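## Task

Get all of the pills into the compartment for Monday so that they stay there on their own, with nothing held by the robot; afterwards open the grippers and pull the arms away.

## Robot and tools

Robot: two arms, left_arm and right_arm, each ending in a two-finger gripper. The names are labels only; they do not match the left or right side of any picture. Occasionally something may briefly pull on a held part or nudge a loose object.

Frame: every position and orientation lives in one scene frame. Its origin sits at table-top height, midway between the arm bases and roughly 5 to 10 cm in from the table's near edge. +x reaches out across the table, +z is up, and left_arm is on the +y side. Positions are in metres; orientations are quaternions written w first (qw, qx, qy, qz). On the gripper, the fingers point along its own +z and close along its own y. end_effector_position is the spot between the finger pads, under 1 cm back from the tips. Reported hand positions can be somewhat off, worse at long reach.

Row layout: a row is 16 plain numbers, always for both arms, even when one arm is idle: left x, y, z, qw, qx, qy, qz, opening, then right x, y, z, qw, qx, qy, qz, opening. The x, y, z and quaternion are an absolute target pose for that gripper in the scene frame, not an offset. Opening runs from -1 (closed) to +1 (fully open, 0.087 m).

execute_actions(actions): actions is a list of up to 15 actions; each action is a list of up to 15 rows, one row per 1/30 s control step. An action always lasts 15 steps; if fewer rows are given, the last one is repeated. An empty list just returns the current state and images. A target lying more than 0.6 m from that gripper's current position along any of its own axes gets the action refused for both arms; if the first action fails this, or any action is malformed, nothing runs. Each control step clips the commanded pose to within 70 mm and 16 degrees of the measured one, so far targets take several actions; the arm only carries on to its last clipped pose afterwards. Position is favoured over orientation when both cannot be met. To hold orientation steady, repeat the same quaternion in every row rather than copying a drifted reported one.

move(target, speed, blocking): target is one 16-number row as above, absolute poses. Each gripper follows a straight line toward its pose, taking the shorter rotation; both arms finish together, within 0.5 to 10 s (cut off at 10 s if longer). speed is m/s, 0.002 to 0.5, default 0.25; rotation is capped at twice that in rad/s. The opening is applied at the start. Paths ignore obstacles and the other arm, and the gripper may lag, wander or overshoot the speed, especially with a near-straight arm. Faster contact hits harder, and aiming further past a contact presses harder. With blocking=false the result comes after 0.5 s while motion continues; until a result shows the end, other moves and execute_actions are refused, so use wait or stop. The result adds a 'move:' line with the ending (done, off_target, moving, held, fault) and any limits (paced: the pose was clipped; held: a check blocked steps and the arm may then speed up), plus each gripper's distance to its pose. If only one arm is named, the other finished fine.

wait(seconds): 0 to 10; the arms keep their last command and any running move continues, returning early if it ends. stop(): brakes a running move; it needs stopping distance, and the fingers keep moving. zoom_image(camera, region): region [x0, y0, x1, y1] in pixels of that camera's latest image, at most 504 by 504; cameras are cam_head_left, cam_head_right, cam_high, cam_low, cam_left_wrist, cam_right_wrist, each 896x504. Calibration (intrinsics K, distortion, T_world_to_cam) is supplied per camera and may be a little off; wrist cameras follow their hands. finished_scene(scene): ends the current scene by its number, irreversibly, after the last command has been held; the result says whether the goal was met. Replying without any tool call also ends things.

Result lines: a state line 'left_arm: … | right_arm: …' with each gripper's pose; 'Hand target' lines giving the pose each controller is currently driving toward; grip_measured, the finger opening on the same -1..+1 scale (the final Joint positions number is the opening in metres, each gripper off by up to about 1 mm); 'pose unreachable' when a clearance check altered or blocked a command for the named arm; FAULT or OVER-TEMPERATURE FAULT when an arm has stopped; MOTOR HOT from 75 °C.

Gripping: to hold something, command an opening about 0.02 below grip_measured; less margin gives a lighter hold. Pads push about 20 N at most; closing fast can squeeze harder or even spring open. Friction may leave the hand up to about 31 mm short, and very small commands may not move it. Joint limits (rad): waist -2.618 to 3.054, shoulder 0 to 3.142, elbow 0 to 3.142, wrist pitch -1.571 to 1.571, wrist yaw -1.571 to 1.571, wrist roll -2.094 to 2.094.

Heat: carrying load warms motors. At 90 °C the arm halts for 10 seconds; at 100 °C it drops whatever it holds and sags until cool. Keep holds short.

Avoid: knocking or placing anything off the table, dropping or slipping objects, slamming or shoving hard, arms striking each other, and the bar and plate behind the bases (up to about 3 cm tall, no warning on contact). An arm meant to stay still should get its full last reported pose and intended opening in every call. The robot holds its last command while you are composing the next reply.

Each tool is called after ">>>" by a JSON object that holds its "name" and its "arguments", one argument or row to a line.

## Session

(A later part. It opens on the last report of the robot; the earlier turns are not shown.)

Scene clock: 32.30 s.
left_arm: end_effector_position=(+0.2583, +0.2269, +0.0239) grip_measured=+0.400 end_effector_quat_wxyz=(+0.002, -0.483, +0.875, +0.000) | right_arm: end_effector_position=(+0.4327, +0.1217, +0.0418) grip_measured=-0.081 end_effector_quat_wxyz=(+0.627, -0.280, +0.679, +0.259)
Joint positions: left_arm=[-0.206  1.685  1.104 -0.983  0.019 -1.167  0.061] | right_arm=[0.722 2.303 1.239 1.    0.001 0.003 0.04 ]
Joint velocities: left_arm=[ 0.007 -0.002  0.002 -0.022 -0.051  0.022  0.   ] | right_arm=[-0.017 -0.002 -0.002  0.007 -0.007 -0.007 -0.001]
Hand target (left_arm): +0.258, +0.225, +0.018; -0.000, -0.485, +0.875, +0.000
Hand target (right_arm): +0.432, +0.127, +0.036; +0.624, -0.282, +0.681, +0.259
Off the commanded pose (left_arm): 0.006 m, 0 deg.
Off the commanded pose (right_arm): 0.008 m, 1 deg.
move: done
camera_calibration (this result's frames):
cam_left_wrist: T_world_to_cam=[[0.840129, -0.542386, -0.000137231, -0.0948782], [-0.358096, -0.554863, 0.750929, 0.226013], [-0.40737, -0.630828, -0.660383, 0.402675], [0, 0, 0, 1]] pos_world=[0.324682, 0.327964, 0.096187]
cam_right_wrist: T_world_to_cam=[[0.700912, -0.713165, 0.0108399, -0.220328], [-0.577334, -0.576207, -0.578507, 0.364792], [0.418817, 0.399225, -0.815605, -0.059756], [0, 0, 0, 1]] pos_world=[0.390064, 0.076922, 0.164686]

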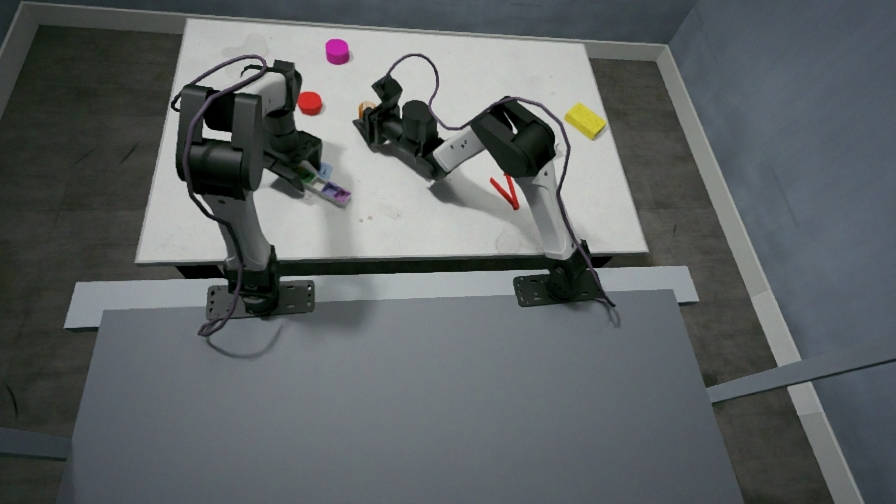

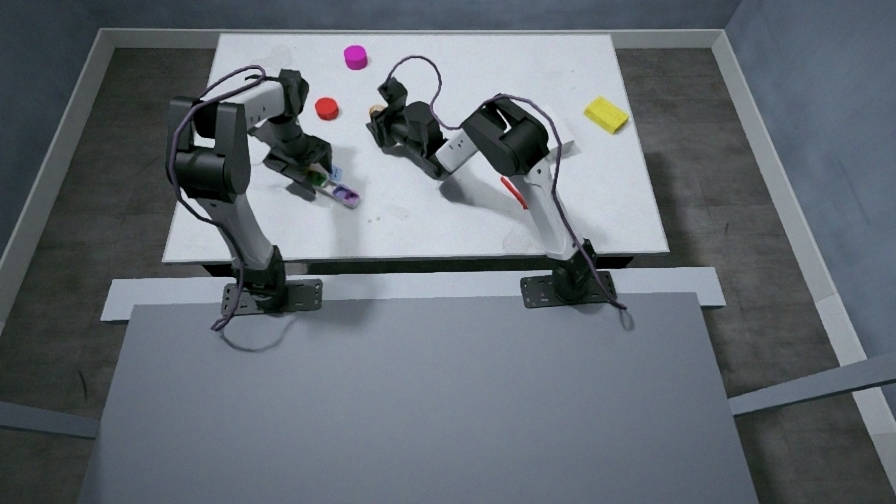

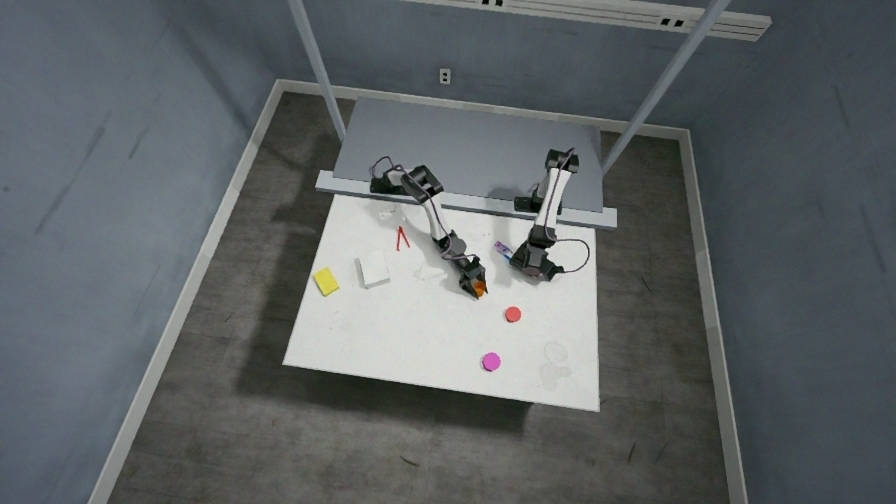

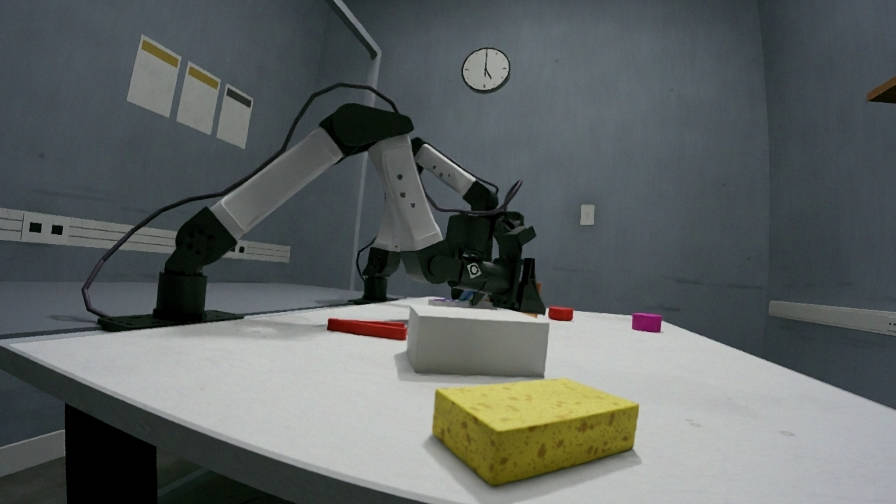

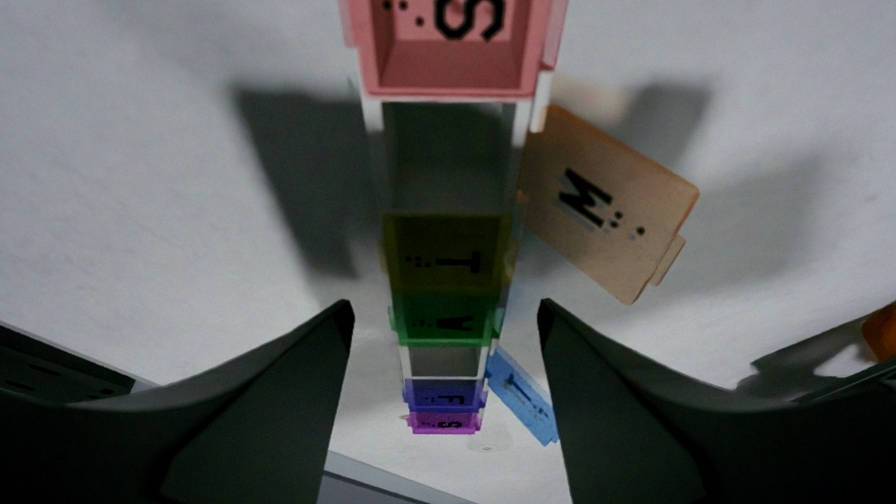

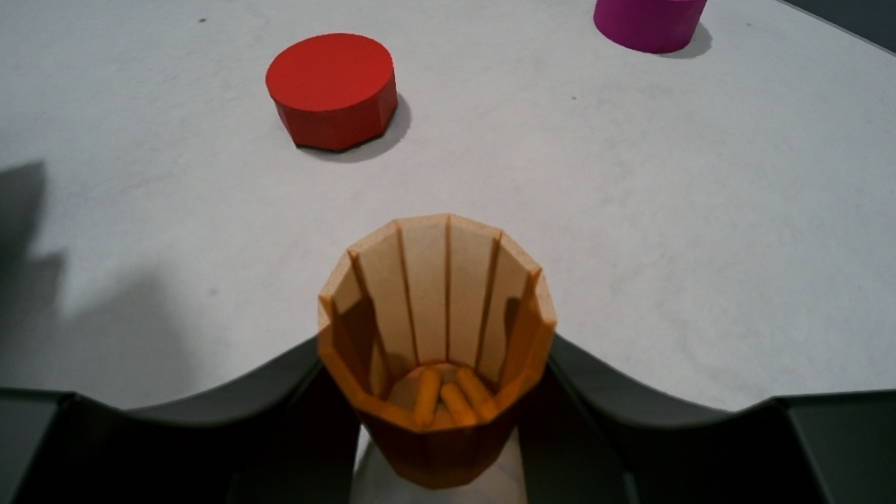

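>>> {"name": "move", "arguments": {
  "target": [0.258,0.225,0.009,0,-0.485,0.875,0,0.2, 0.42,0.11,0.12,0.624,-0.282,0.681,0.259,-0.12],
  "speed": 0.08
}}

>>> {"name": "move", "arguments": {
  "target": [0.258,0.225,0.009,0,-0.485,0.875,0,-0.27, 0.42,-0.27,0.2,0.64,0,0.768,0,-0.12],
  "speed": 0.15
}}

Scene clock: 35.20 s.
left_arm: end_effector_position=(+0.2589, +0.2270, +0.0149) grip_measured=+0.200 end_effector_quat_wxyz=(+0.003, -0.484, +0.875, -0.000) | right_arm: end_effector_position=(+0.4233, +0.1126, +0.1259) grip_measured=-0.081 end_effector_quat_wxyz=(+0.632, -0.278, +0.675, +0.261)
Joint positions: left_arm=[-0.206  1.698  1.081 -0.945  0.019 -1.168  0.052] | right_arm=[0.722 2.059 1.224 0.783 0.001 0.003 0.04 ]
Joint velocities: left_arm=[-0.002 -0.002 -0.012  0.022 -0.007  0.037  0.001] | right_arm=[-0.012 -0.002 -0.002 -0.037 -0.037 -0.022 -0.001]
Hand target (left_arm): +0.258, +0.225, +0.009; -0.000, -0.485, +0.875, +0.000
Hand target (right_arm): +0.419, +0.109, +0.120; +0.624, -0.282, +0.681, +0.259
Off the commanded pose (left_arm): 0.006 m, 0 deg.
Off the commanded pose (right_arm): 0.007 m, 1 deg.
move: done
camera_calibration (this result's frames):
cam_left_wrist: T_world_to_cam=[[0.840317, -0.542094, 0.00126047, -0.0954459], [-0.359035, -0.554806, 0.750523, 0.233267], [-0.406154, -0.631129, -0.660844, 0.396798], [0, 0, 0, 1]] pos_world=[0.325117, 0.328108, 0.0872693]
cam_right_wrist: T_world_to_cam=[[0.700838, -0.71324, 0.0107453, -0.221058], [-0.571952, -0.570881, -0.589038, 0.401246], [0.42626, 0.406674, -0.808034, 0.0115255], [0, 0, 0, 1]] pos_world=[0.379507, 0.0667092, 0.248038]

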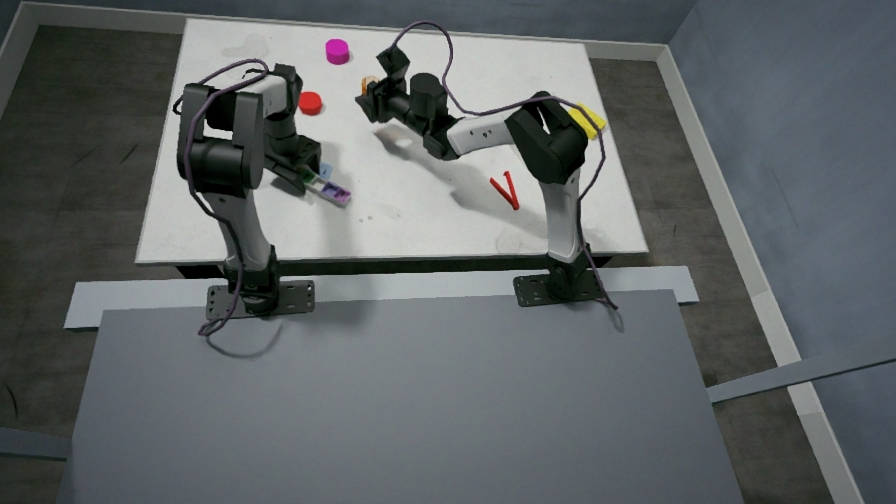

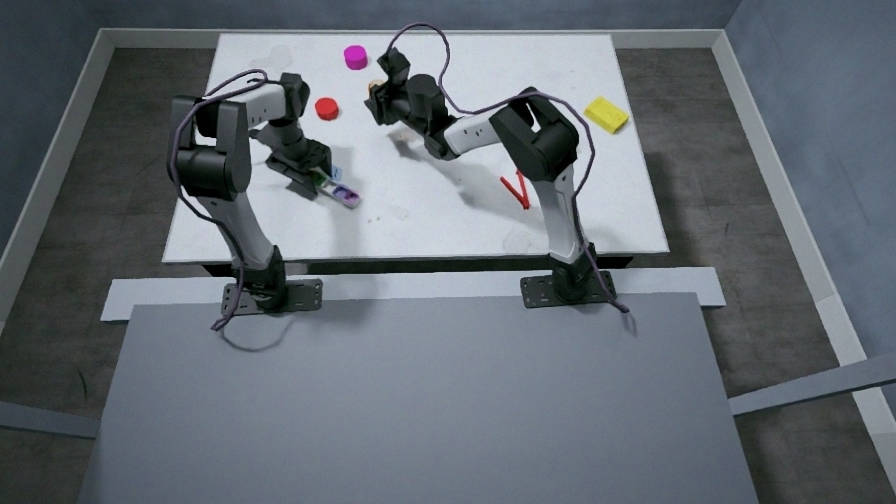

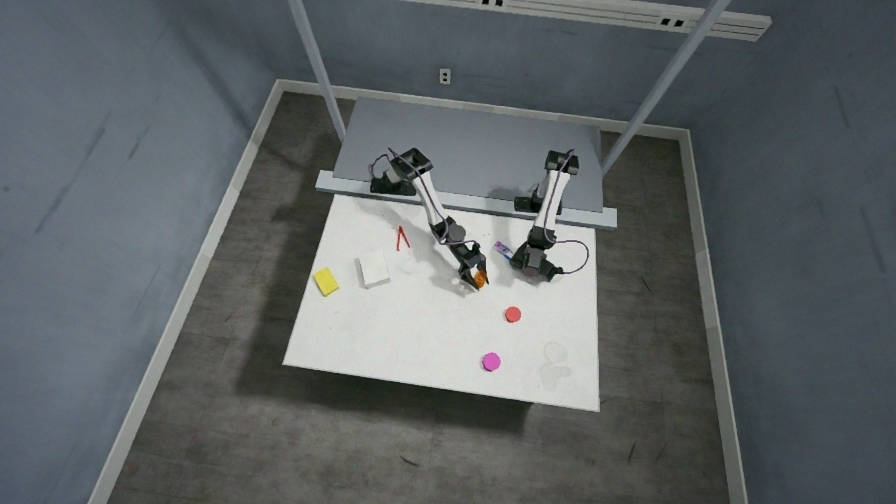

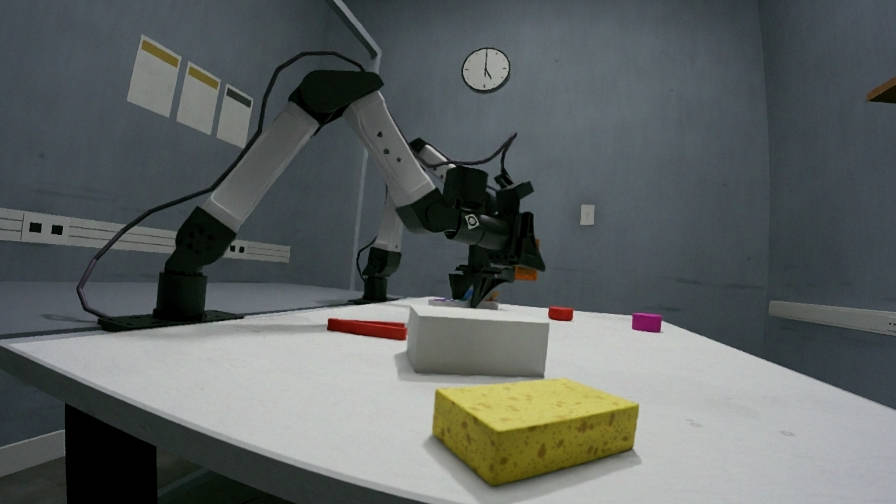

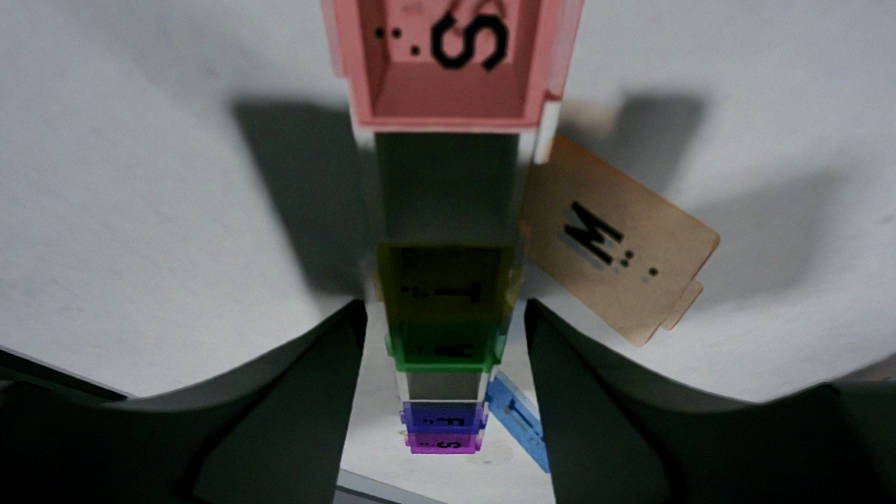

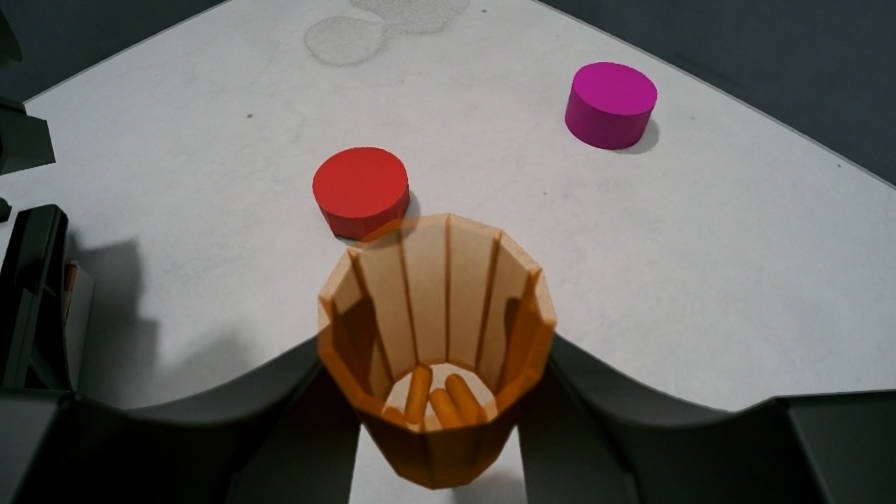

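Scene clock: 38.33 s.
left_arm: end_effector_position=(+0.2589, +0.2270, +0.0149) grip_measured=-0.266 end_effector_quat_wxyz=(+0.003, -0.484, +0.875, -0.000) | right_arm: end_effector_position=(+0.4266, -0.2688, +0.1946) grip_measured=-0.081 end_effector_quat_wxyz=(+0.638, -0.002, +0.770, -0.002)
Joint positions: left_arm=[-0.206  1.698  1.081 -0.945  0.019 -1.168  0.032] | right_arm=[0.092 1.3   0.791 0.328 0.15  0.035 0.04 ]
Joint velocities: left_arm=[ 0.017 -0.012  0.007 -0.081 -0.007  0.037  0.   ] | right_arm=[-0.002  0.017  0.017 -0.022 -0.051  0.037  0.   ]
Hand target (left_arm): +0.258, +0.225, +0.009; -0.000, -0.485, +0.875, +0.000
Hand target (right_arm): +0.424, -0.271, +0.199; +0.640, -0.002, +0.769, -0.002
Off the commanded pose (left_arm): 0.006 m, 0 deg.
Off the commanded pose (right_arm): 0.009 m, 0 deg.
move: done
camera_calibration (this result's frames):
cam_left_wrist: T_world_to_cam=[[0.840317, -0.542094, 0.00126047, -0.0954459], [-0.359035, -0.554806, 0.750523, 0.233267], [-0.406154, -0.631129, -0.660844, 0.396798], [0, 0, 0, 1]] pos_world=[0.325117, 0.328108, 0.0872693]
cam_right_wrist: T_world_to_cam=[[-0.0045533, -0.999855, 0.0164082, -0.273391], [-0.873602, -0.00400746, -0.486625, 0.487003], [0.48662, -0.01655, -0.873457, 0.0939278], [0, 0, 0, 1]] pos_world=[0.378494, -0.269845, 0.323515]

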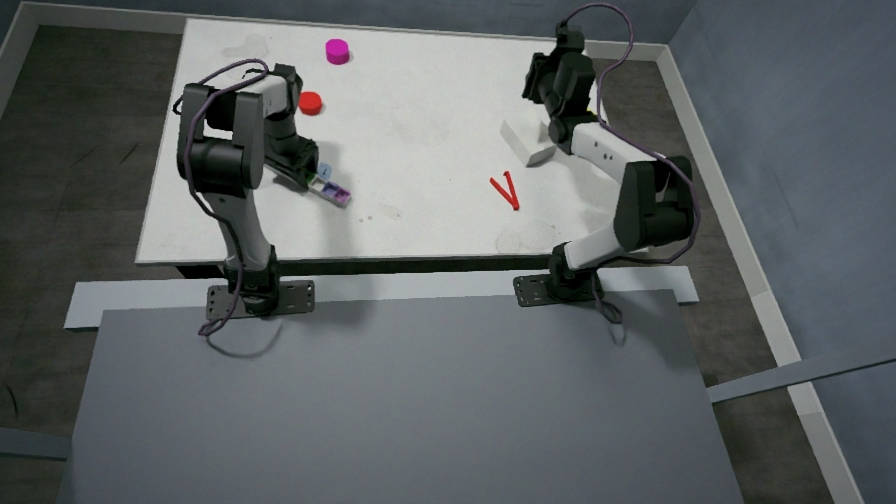

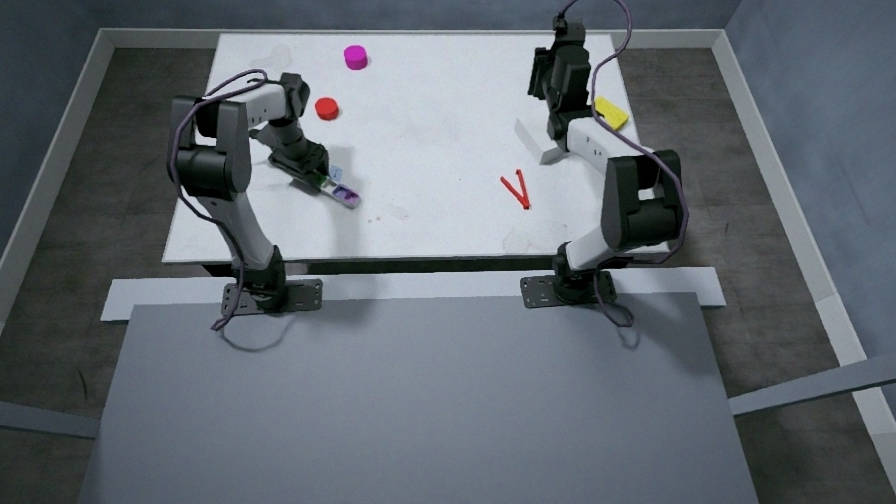

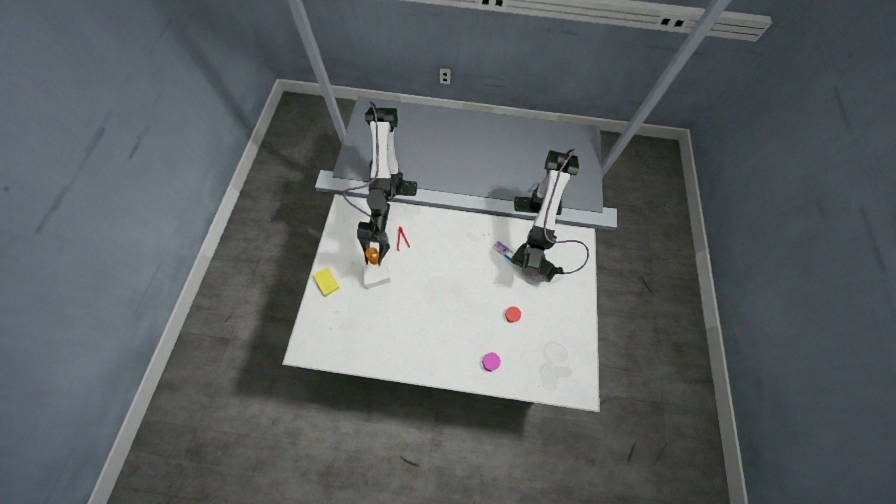

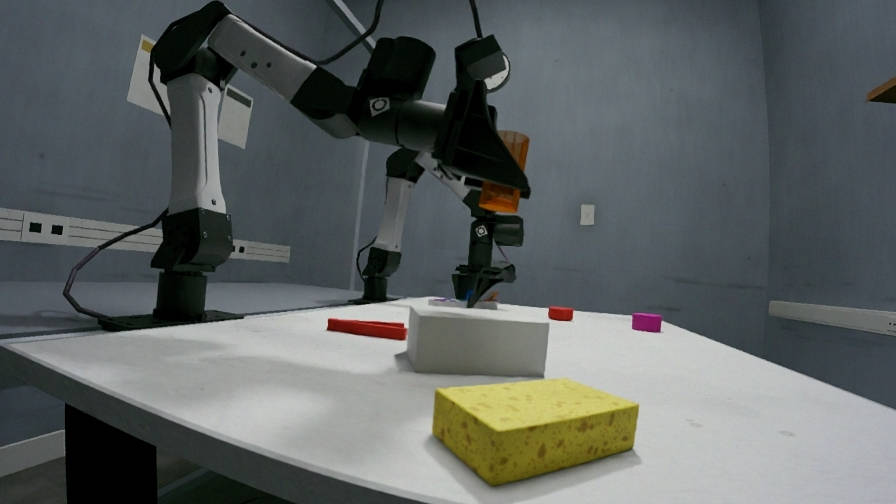

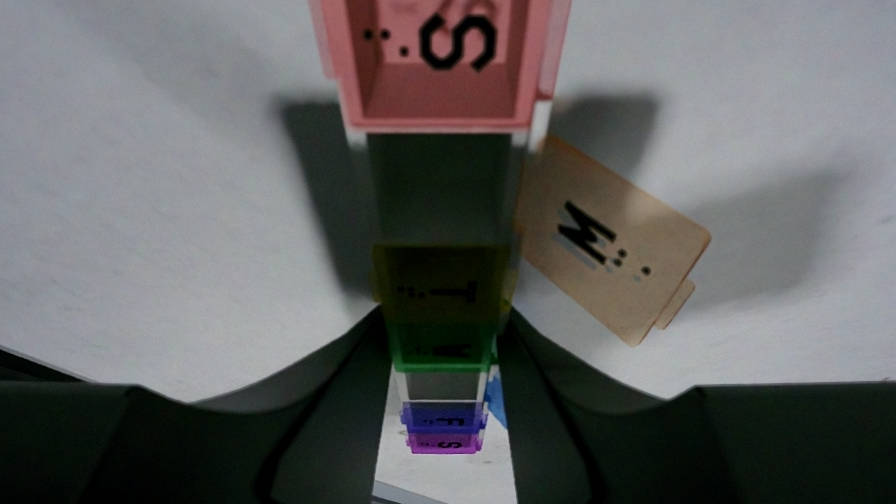

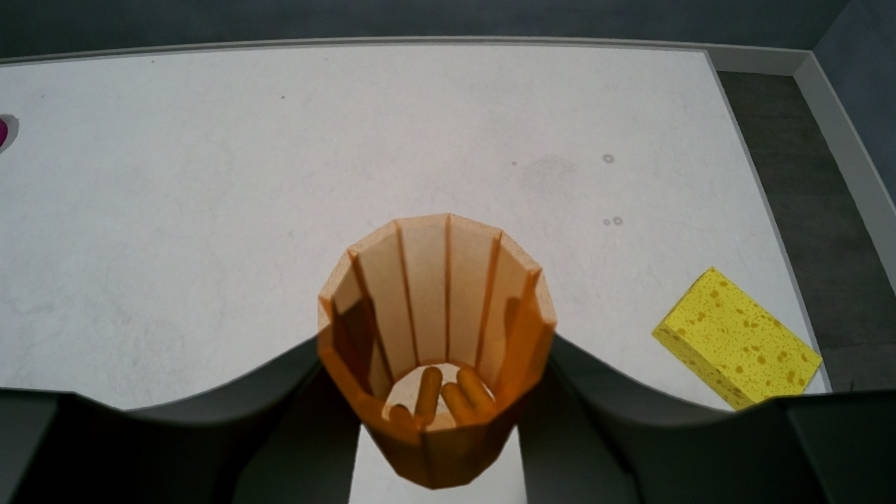

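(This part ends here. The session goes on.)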